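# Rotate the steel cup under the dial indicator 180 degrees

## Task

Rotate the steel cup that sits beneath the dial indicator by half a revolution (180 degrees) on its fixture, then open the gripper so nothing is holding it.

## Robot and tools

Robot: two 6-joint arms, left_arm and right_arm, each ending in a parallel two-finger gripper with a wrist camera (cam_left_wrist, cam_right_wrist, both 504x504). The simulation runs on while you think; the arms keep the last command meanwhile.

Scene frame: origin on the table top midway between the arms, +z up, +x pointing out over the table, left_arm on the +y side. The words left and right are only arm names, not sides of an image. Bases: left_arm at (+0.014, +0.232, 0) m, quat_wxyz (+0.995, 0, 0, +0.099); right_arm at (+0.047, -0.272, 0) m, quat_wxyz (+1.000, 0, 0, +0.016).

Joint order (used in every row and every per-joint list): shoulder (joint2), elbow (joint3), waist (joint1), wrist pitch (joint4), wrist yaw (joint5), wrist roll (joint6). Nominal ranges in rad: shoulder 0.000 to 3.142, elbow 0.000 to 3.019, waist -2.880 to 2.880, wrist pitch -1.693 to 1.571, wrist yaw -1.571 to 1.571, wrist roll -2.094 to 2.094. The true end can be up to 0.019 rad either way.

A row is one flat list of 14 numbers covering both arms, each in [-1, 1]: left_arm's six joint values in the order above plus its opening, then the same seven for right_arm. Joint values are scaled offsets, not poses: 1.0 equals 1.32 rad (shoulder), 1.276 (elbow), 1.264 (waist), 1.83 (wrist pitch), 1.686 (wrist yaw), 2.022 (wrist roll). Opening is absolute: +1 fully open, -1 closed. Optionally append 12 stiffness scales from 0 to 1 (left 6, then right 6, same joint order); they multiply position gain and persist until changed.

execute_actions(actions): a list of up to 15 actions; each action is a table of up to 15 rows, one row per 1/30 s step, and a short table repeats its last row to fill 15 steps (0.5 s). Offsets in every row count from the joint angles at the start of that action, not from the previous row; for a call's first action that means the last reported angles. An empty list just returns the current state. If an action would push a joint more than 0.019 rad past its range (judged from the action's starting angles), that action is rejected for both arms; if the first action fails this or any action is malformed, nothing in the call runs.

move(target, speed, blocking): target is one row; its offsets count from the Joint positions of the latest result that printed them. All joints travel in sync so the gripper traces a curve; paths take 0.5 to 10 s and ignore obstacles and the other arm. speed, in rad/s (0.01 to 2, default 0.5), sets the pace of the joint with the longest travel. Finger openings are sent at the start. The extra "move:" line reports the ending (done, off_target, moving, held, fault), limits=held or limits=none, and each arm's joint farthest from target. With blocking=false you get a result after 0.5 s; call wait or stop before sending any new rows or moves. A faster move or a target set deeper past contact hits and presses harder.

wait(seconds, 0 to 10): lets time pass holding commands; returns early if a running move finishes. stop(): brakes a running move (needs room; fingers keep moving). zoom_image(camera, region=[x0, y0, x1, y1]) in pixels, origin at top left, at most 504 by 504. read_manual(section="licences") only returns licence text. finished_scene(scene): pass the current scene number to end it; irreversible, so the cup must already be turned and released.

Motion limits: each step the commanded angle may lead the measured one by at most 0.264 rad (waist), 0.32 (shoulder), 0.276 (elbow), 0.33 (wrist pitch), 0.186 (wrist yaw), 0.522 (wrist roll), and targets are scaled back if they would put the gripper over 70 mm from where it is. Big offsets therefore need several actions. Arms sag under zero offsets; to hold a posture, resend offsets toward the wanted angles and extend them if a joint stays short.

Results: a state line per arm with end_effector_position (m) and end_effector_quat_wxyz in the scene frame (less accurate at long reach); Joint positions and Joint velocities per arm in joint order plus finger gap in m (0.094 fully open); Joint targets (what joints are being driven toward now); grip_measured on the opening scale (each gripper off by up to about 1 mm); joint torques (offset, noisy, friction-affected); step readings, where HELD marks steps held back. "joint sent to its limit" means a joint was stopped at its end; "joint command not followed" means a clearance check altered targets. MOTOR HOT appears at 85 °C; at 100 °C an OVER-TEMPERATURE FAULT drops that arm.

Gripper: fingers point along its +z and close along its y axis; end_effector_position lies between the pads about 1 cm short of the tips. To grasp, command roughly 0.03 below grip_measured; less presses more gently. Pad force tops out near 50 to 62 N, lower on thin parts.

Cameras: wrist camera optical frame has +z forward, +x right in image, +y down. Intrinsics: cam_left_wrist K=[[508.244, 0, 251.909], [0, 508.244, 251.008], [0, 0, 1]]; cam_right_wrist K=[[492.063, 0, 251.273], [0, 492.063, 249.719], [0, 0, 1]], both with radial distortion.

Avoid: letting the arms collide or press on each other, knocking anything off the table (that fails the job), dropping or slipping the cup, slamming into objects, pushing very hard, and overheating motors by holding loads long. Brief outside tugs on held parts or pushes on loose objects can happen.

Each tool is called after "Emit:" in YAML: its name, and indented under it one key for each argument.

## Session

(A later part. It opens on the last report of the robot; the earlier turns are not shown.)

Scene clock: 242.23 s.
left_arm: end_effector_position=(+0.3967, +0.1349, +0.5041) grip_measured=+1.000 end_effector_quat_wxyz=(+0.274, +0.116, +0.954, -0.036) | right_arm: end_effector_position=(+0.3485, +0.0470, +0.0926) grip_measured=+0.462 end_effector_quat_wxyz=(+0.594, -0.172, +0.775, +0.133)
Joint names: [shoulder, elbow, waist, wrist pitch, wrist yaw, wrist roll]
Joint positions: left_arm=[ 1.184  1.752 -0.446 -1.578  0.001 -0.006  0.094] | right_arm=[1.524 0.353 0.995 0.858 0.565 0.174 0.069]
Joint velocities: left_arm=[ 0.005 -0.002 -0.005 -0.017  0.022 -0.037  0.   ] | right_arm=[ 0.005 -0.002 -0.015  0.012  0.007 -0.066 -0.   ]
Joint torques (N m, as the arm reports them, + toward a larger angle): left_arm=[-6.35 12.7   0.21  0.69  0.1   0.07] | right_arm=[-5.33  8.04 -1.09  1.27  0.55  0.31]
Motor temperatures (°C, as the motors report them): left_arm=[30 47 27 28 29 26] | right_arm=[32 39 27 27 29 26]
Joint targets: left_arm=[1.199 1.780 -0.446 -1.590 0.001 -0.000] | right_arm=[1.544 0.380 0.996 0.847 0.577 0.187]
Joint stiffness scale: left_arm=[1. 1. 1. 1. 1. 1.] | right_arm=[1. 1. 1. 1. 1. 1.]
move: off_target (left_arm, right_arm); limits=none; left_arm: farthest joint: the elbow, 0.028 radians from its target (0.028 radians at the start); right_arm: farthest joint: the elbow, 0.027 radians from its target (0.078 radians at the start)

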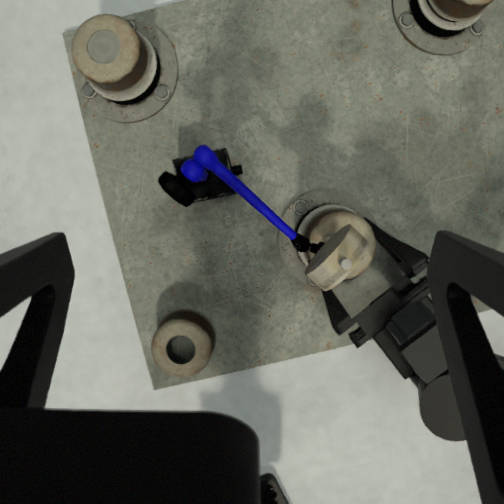

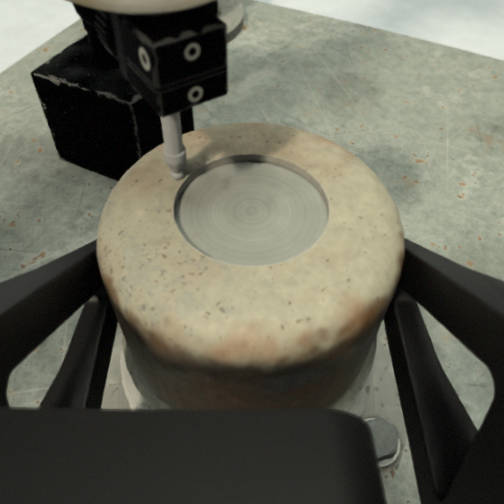

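Emit:
move:
  target: [0.0114, 0.0219, 0, -0.0066, 0, 0.003, 1, 0.0263, 0.0534, 0.0446, -0.0461, 0.1122, 0.0442, 0.426]
  speed: 0.45

Scene clock: 245.50 s.
left_arm: end_effector_position=(+0.3967, +0.1349, +0.5041) grip_measured=+1.000 end_effector_quat_wxyz=(+0.274, +0.116, +0.954, -0.036) | right_arm: end_effector_position=(+0.3487, +0.0472, +0.0924) grip_measured=+0.462 end_effector_quat_wxyz=(+0.601, -0.121, +0.784, +0.094)
Joint names: [shoulder, elbow, waist, wrist pitch, wrist yaw, wrist roll]
Joint positions: left_arm=[ 1.184  1.752 -0.446 -1.578  0.001 -0.006  0.094] | right_arm=[1.54  0.395 1.051 0.785 0.741 0.25  0.069]
Joint velocities: left_arm=[ 0.005 -0.017 -0.005  0.002  0.037  0.022  0.   ] | right_arm=[-0.005 -0.002 -0.015  0.007  0.007 -0.007 -0.   ]
Joint torques (N m, as the arm reports them, + toward a larger angle): left_arm=[-6.33 12.69  0.22  0.68  0.1   0.07] | right_arm=[-5.57  8.24 -1.11  1.3   0.66  0.3 ]
Motor temperatures (°C, as the motors report them): left_arm=[30 47 27 28 29 26] | right_arm=[32 39 27 27 29 26]
Joint targets: left_arm=[1.199 1.780 -0.446 -1.590 0.001 -0.000] | right_arm=[1.559 0.421 1.051 0.774 0.754 0.263]
Joint stiffness scale: left_arm=[1. 1. 1. 1. 1. 1.] | right_arm=[1. 1. 1. 1. 1. 1.]
move: off_target (left_arm, right_arm); limits=none; left_arm: farthest joint: the elbow, 0.028 radians from its target (0.028 radians at the start); right_arm: farthest joint: the elbow, 0.026 radians from its target (0.068 radians at the start)

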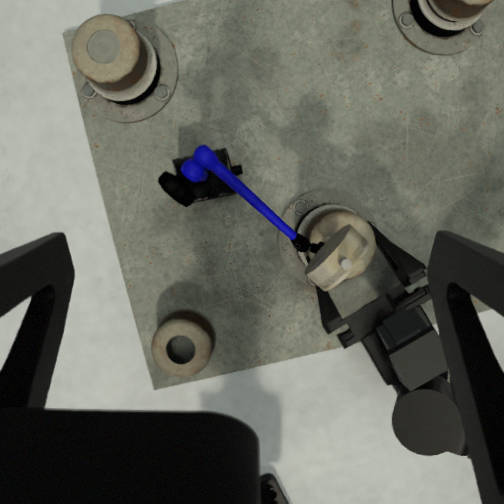

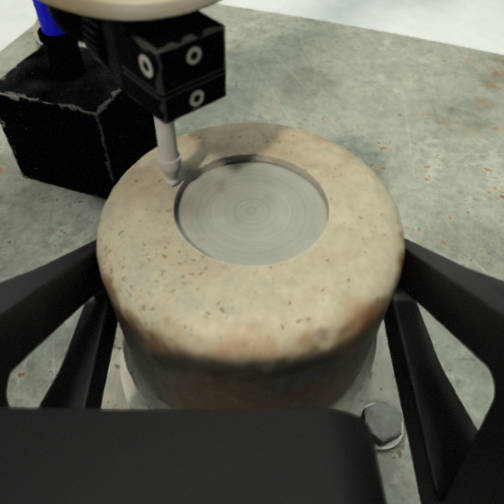

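Emit:
move:
  target: [0.0114, 0.0219, 0, -0.0066, 0, 0.003, 1, 0.0257, 0.0602, 0.0352, -0.0656, 0.1062, 0.0558, 0.426]
  speed: 0.45

Scene clock: 249.20 s.
left_arm: end_effector_position=(+0.3967, +0.1349, +0.5041) grip_measured=+1.000 end_effector_quat_wxyz=(+0.274, +0.116, +0.954, -0.036) | right_arm: end_effector_position=(+0.3488, +0.0475, +0.0923) grip_measured=+0.462 end_effector_quat_wxyz=(+0.606, -0.070, +0.791, +0.055)
Joint names: [shoulder, elbow, waist, wrist pitch, wrist yaw, wrist roll]
Joint positions: left_arm=[ 1.184  1.752 -0.446 -1.578  0.001 -0.006  0.094] | right_arm=[1.557 0.447 1.096 0.677 0.902 0.35  0.069]
Joint velocities: left_arm=[ 0.015  0.007 -0.005 -0.017  0.022 -0.007  0.   ] | right_arm=[ 0.005  0.002 -0.005 -0.027 -0.051 -0.081 -0.   ]
Joint torques (N m, as the arm reports them, + toward a larger angle): left_arm=[-6.36 12.7   0.24  0.69  0.1   0.07] | right_arm=[-6.36  8.24 -1.17  1.14  0.85  0.3 ]
Motor temperatures (°C, as the motors report them): left_arm=[30 47 27 28 29 26] | right_arm=[32 39 27 27 29 26]
Joint targets: left_arm=[1.199 1.780 -0.446 -1.590 0.001 -0.000] | right_arm=[1.574 0.471 1.096 0.665 0.920 0.363]
Joint stiffness scale: left_arm=[1. 1. 1. 1. 1. 1.] | right_arm=[1. 1. 1. 1. 1. 1.]
move: off_target (left_arm, right_arm); limits=none; left_arm: farthest joint: the elbow, 0.028 radians from its target (0.028 radians at the start); right_arm: farthest joint: the elbow, 0.024 radians from its target (0.077 radians at the start)

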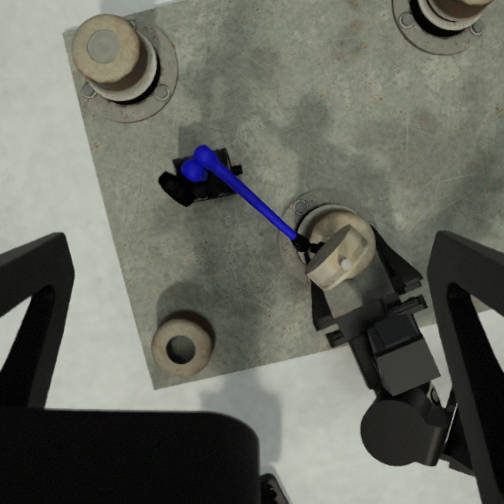

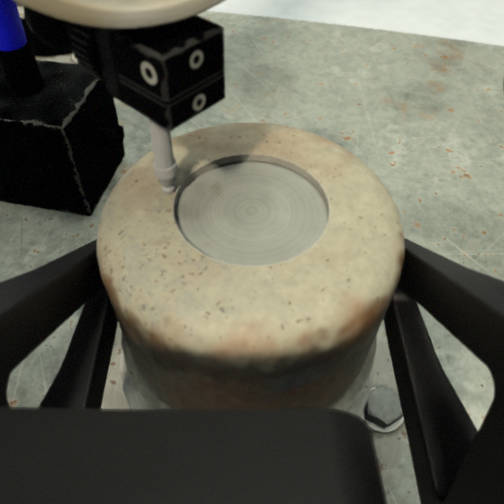

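Emit:
move:
  target: [0.0114, 0.0219, 0, -0.0066, 0, 0.003, 1, 0.0248, 0.0695, 0.0262, -0.0963, 0.0975, 0.0748, 0.426]
  speed: 0.45

Scene clock: 251.90 s.
left_arm: end_effector_position=(+0.3967, +0.1349, +0.5041) grip_measured=+1.000 end_effector_quat_wxyz=(+0.274, +0.116, +0.954, -0.036) | right_arm: end_effector_position=(+0.3491, +0.0479, +0.0925) grip_measured=+0.462 end_effector_quat_wxyz=(+0.608, -0.018, +0.794, +0.016)
Joint names: [shoulder, elbow, waist, wrist pitch, wrist yaw, wrist roll]
Joint positions: left_arm=[ 1.184  1.752 -0.446 -1.578  0.001 -0.006  0.094] | right_arm=[1.573 0.513 1.129 0.513 1.045 0.488 0.069]
Joint velocities: left_arm=[-0.005 -0.012 -0.015  0.022 -0.081 -0.037  0.   ] | right_arm=[ 0.005 -0.007 -0.005  0.007  0.022  0.037 -0.001]
Joint torques (N m, as the arm reports them, + toward a larger angle): left_arm=[-6.31 12.69  0.2   0.67  0.09  0.07] | right_arm=[-6.84  8.46 -1.3   0.99  1.08  0.28]
Motor temperatures (°C, as the motors report them): left_arm=[30 47 27 28 29 26] | right_arm=[32 39 27 27 29 26]
Joint targets: left_arm=[1.199 1.780 -0.446 -1.590 0.001 -0.000] | right_arm=[1.589 0.536 1.129 0.501 1.067 0.501]
Joint stiffness scale: left_arm=[1. 1. 1. 1. 1. 1.] | right_arm=[1. 1. 1. 1. 1. 1.]
move: off_target (left_arm, right_arm); limits=none; left_arm: farthest joint: the elbow, 0.028 radians from its target (0.028 radians at the start); right_arm: farthest joint: the elbow, 0.023 radians from its target (0.088 radians at the start)

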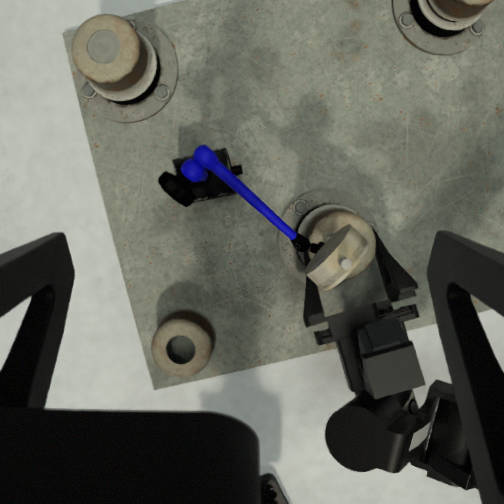

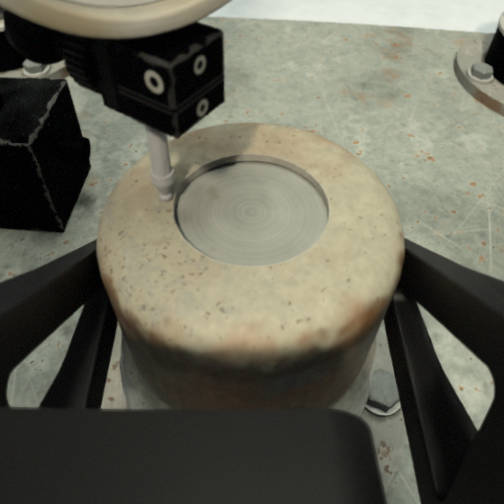

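Emit:
zoom_image:
  camera: "cam_right_wrist"
  region: [90, 120, 410, 410]

Region (90, 120, 410, 410) of cam_right_wrist's 504x504 image, scaled by 1.575, with more detail than that image has; it fills the top 457 rows of this view, and the rest is white.

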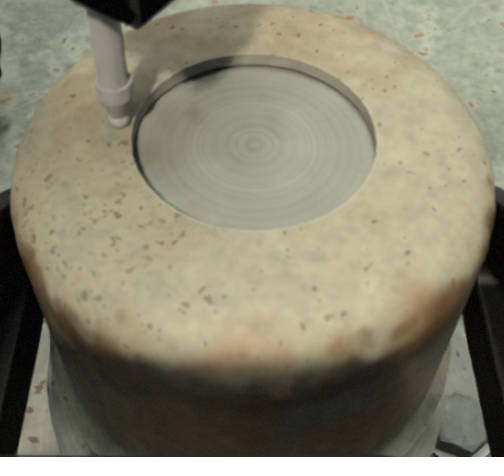

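Emit:
execute_actions:
  actions:
    - [[0.0114, 0.0219, 0, -0.0066, 0, 0.003, 1, 0.0121, 0.0180, 0.0, -0.0066, 0.0024, 0.0064, 0.426], [0.0114, 0.0219, 0, -0.0066, 0, 0.003, 1, 0.0121, 0.0180, 0.0, -0.0066, 0.0024, 0.0064, 0.426], [0.0114, 0.0219, 0, -0.0066, 0, 0.003, 1, 0.0121, 0.0180, 0.0, -0.0066, 0.0024, 0.0064, 0.426], [0.0114, 0.0219, 0, -0.0066, 0, 0.003, 1, 0.0121, 0.0180, 0.0, -0.0066, 0.0024, 0.0064, 0.426], [0.0114, 0.0219, 0, -0.0066, 0, 0.003, 1, 0.0121, 0.0180, 0.0, -0.0066, 0.0024, 0.0064, 0.426], [0.0114, 0.0219, 0, -0.0066, 0, 0.003, 1, 0.0121, 0.0180, 0.0, -0.0066, 0.0024, 0.0064, 1]]
    - [[0.0114, 0.0219, 0, -0.0066, 0, 0.003, 1, 0.0121, 0.0180, 0.0, -0.0066, 0.0024, 0.0064, 1]]

Scene clock: 258.77 s.
left_arm: end_effector_position=(+0.3967, +0.1349, +0.5041) grip_measured=+1.000 end_effector_quat_wxyz=(+0.274, +0.116, +0.954, -0.036) | right_arm: end_effector_position=(+0.3491, +0.0475, +0.0925) grip_measured=+1.000 end_effector_quat_wxyz=(+0.608, -0.017, +0.794, +0.015)
Joint names: [shoulder, elbow, waist, wrist pitch, wrist yaw, wrist roll]
Joint positions: left_arm=[ 1.184  1.752 -0.446 -1.578  0.001 -0.006  0.094] | right_arm=[1.573 0.513 1.129 0.512 1.047 0.489 0.094]
Joint velocities: left_arm=[ 0.005 -0.002 -0.015 -0.022 -0.051 -0.007  0.   ] | right_arm=[-0.005  0.012 -0.015 -0.022 -0.037  0.007  0.   ]
Joint torques (N m, as the arm reports them, + toward a larger angle): left_arm=[-6.35 12.7   0.2   0.67  0.1   0.07] | right_arm=[-6.74  8.42 -1.28  0.94  0.46  0.3 ]
Motor temperatures (°C, as the motors report them): left_arm=[30 47 27 28 29 26] | right_arm=[32 39 27 27 30 26]
Joint targets: left_arm=[1.199 1.780 -0.446 -1.590 0.001 -0.000] | right_arm=[1.589 0.536 1.129 0.500 1.050 0.502]
Joint stiffness scale: left_arm=[1. 1. 1. 1. 1. 1.] | right_arm=[1. 1. 1. 1. 1. 1.]
Step readings (joint positions; steps 1 to 15: 1st action; 16 to 30: 2nd action):
0: left_arm=[1.184 1.752 -0.446 -1.578 0.001 -0.006] | right_arm=[1.573 0.513 1.129 0.513 1.045 0.488]
1: left_arm=[1.184 1.752 -0.446 -1.578 0.001 -0.006] | right_arm=[1.573 0.513 1.129 0.513 1.044 0.488]
2: left_arm=[1.184 1.752 -0.446 -1.578 0.001 -0.006] | right_arm=[1.573 0.513 1.129 0.513 1.043 0.489]
4: left_arm=[1.184 1.752 -0.446 -1.578 0.001 -0.006] | right_arm=[1.573 0.513 1.129 0.512 1.043 0.489]
8: left_arm=[1.184 1.752 -0.446 -1.578 0.001 -0.006] | right_arm=[1.573 0.513 1.129 0.512 1.046 0.489]
15: left_arm=[1.184 1.752 -0.446 -1.578 0.001 -0.006] | right_arm=[1.573 0.513 1.129 0.512 1.047 0.489]
16: left_arm=[1.184 1.752 -0.446 -1.578 0.001 -0.006] | right_arm=[1.573 0.513 1.129 0.512 1.047 0.489]
17: left_arm=[1.184 1.752 -0.446 -1.578 0.001 -0.006] | right_arm=[1.573 0.513 1.129 0.512 1.047 0.489]
19: left_arm=[1.184 1.752 -0.446 -1.578 0.001 -0.006] | right_arm=[1.573 0.513 1.129 0.512 1.047 0.489]
23: left_arm=[1.184 1.752 -0.446 -1.578 0.001 -0.006] | right_arm=[1.573 0.513 1.129 0.512 1.047 0.489]
30: Joint positions above

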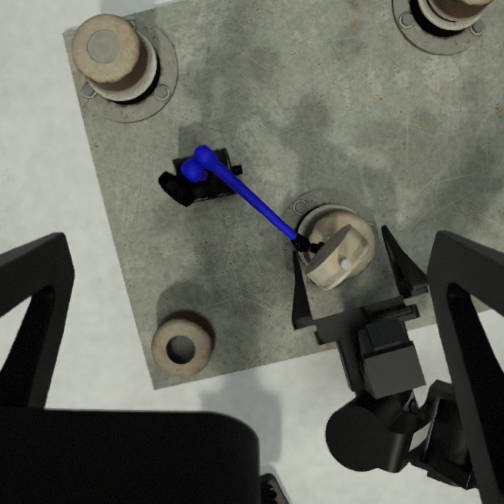

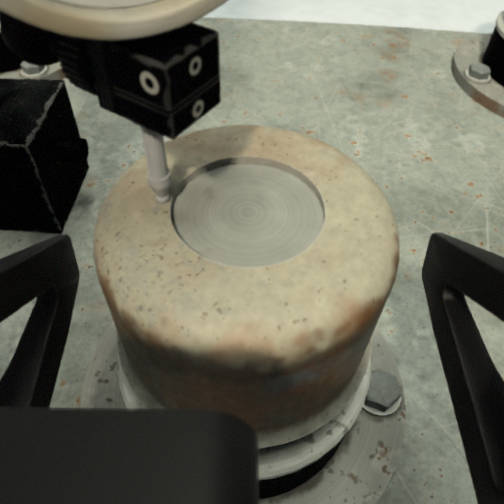

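Emit:
move:
  target: [0.0114, 0.0219, 0, -0.0066, 0, 0.003, 1, -0.0658, -0.0178, 0.0761, -0.0921, 0.0500, 0.0620, 1]
  speed: 0.4

Scene clock: 272.30 s.
left_arm: end_effector_position=(+0.3967, +0.1349, +0.5041) grip_measured=+1.000 end_effector_quat_wxyz=(+0.274, +0.116, +0.954, -0.036) | right_arm: end_effector_position=(+0.3160, +0.0461, +0.1036) grip_measured=+1.000 end_effector_quat_wxyz=(+0.610, -0.016, +0.792, +0.015)
Joint names: [shoulder, elbow, waist, wrist pitch, wrist yaw, wrist roll]
Joint positions: left_arm=[ 1.184  1.752 -0.446 -1.578  0.001 -0.006  0.094] | right_arm=[1.497 0.498 1.221 0.357 1.129 0.598 0.094]
Joint velocities: left_arm=[-0.005 -0.012 -0.005  0.017 -0.037 -0.081  0.   ] | right_arm=[-0.005 -0.007  0.005 -0.017 -0.007  0.037  0.   ]
Joint torques (N m, as the arm reports them, + toward a larger angle): left_arm=[-6.33 12.69  0.22  0.68  0.1   0.07] | right_arm=[-8.36  5.87 -1.06  0.85  0.5   0.34]
Motor temperatures (°C, as the motors report them): left_arm=[30 47 27 28 29 26] | right_arm=[33 40 27 27 29 26]
Joint targets: left_arm=[1.199 1.780 -0.446 -1.590 0.001 -0.000] | right_arm=[1.486 0.490 1.225 0.344 1.132 0.614]
Joint stiffness scale: left_arm=[1. 1. 1. 1. 1. 1.] | right_arm=[1. 1. 1. 1. 1. 1.]
move: off_target (left_arm); limits=none; left_arm: farthest joint: the elbow, 0.028 radians from its target (0.028 radians at the start); right_arm: farthest joint: the wrist roll, 0.016 radians from its target (0.125 radians at the start)

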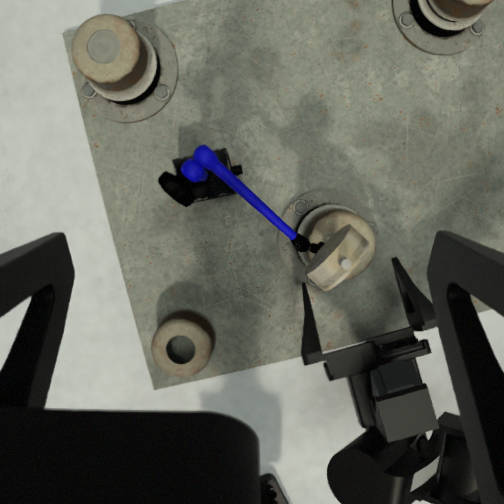

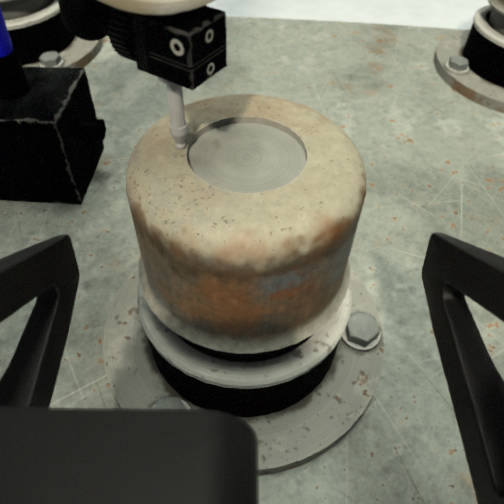

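Emit:
move:
  target: [0.0114, 0.0219, 0, -0.0066, 0, 0.003, 1, -0.0581, -0.0063, 0.0817, -0.1317, 0.0454, 0.0917, 1]
  speed: 0.45

Scene clock: 276.93 s.
left_arm: end_effector_position=(+0.3967, +0.1349, +0.5041) grip_measured=+1.000 end_effector_quat_wxyz=(+0.274, +0.116, +0.954, -0.036) | right_arm: end_effector_position=(+0.2821, +0.0419, +0.1092) grip_measured=+1.000 end_effector_quat_wxyz=(+0.608, -0.018, +0.794, +0.011)
Joint names: [shoulder, elbow, waist, wrist pitch, wrist yaw, wrist roll]
Joint positions: left_arm=[ 1.184  1.752 -0.446 -1.578  0.001 -0.006  0.094] | right_arm=[1.434 0.498 1.319 0.128 1.203 0.768 0.094]
Joint velocities: left_arm=[-0.005 -0.002 -0.005 -0.017 -0.081 -0.051  0.   ] | right_arm=[-0.005 -0.002  0.005 -0.012  0.081  0.095  0.   ]
Joint torques (N m, as the arm reports them, + toward a larger angle): left_arm=[-6.33 12.68  0.17  0.68  0.09  0.07] | right_arm=[-7.79  6.31 -1.09  0.65  0.6   0.34]
Motor temperatures (°C, as the motors report them): left_arm=[30 47 27 28 29 26] | right_arm=[33 39 27 27 29 26]
Joint targets: left_arm=[1.199 1.780 -0.446 -1.590 0.001 -0.000] | right_arm=[1.421 0.490 1.324 0.116 1.205 0.784]
Joint stiffness scale: left_arm=[1. 1. 1. 1. 1. 1.] | right_arm=[1. 1. 1. 1. 1. 1.]
move: off_target (left_arm); limits=none; left_arm: farthest joint: the elbow, 0.028 radians from its target (0.028 radians at the start); right_arm: farthest joint: the wrist roll, 0.015 radians from its target (0.184 radians at the start)

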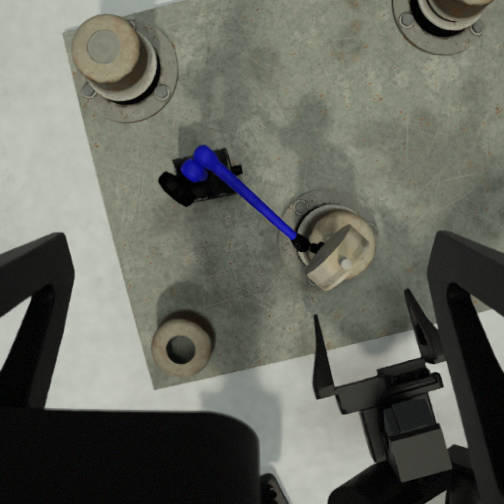

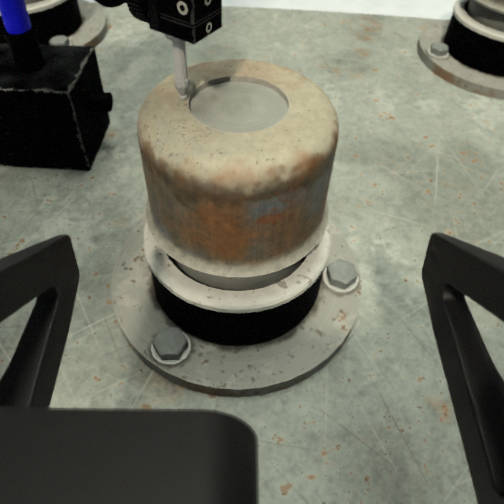

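Emit:
wait:
  seconds: 2

Emit:
zoom_image:
  camera: "cam_right_wrist"
  region: [120, 40, 360, 300]

Scene clock: 280.17 s.
left_arm: end_effector_position=(+0.3967, +0.1349, +0.5041) grip_measured=+1.000 end_effector_quat_wxyz=(+0.274, +0.116, +0.954, -0.036) | right_arm: end_effector_position=(+0.2821, +0.0419, +0.1092) grip_measured=+1.000 end_effector_quat_wxyz=(+0.608, -0.018, +0.794, +0.011)
Joint names: [shoulder, elbow, waist, wrist pitch, wrist yaw, wrist roll]
Joint positions: left_arm=[ 1.184  1.752 -0.446 -1.578  0.001 -0.006  0.094] | right_arm=[1.434 0.498 1.319 0.128 1.203 0.769 0.094]
Joint velocities: left_arm=[ 0.005  0.002 -0.015  0.002 -0.022 -0.022  0.   ] | right_arm=[-0.005 -0.002 -0.015 -0.012 -0.022  0.022  0.   ]
Joint torques (N m, as the arm reports them, + toward a larger angle): left_arm=[-6.37 12.7   0.22  0.68  0.09  0.07] | right_arm=[-7.87  6.28 -0.83  0.68  0.59  0.34]
Motor temperatures (°C, as the motors report them): left_arm=[30 47 27 28 29 26] | right_arm=[33 39 27 27 29 26]
Joint targets: left_arm=[1.199 1.780 -0.446 -1.590 0.001 -0.000] | right_arm=[1.421 0.490 1.324 0.116 1.205 0.784]
Joint stiffness scale: left_arm=[1. 1. 1. 1. 1. 1.] | right_arm=[1. 1. 1. 1. 1. 1.]
wait: 2.00 s; at rest from the start

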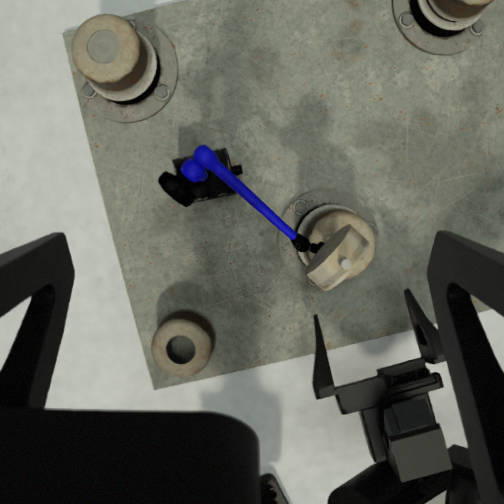

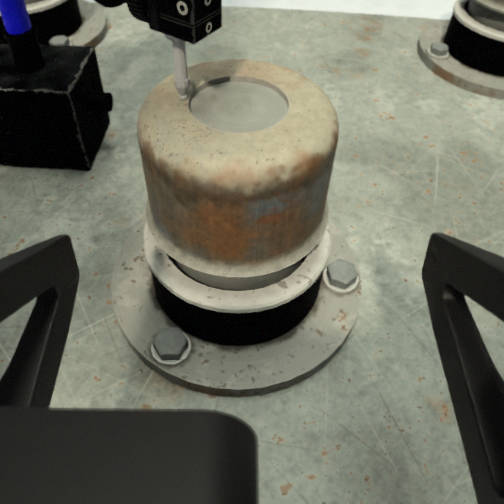

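Region (120, 40, 360, 300) of cam_right_wrist's 504x504 image, scaled by 1.938, with more detail than that image has; it fills the left 465 columns of this view, and the rest is white.

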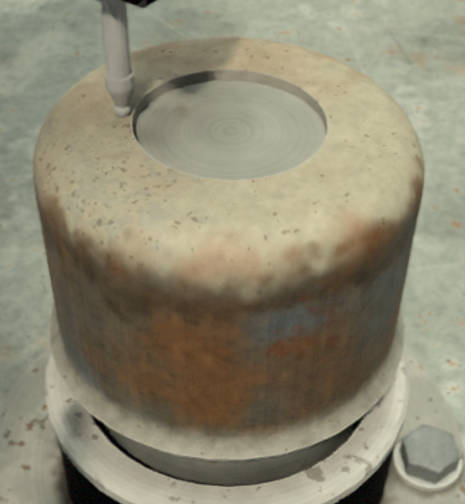

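Emit:
finished_scene:
  scene: 2

The scene is finished: the task was done.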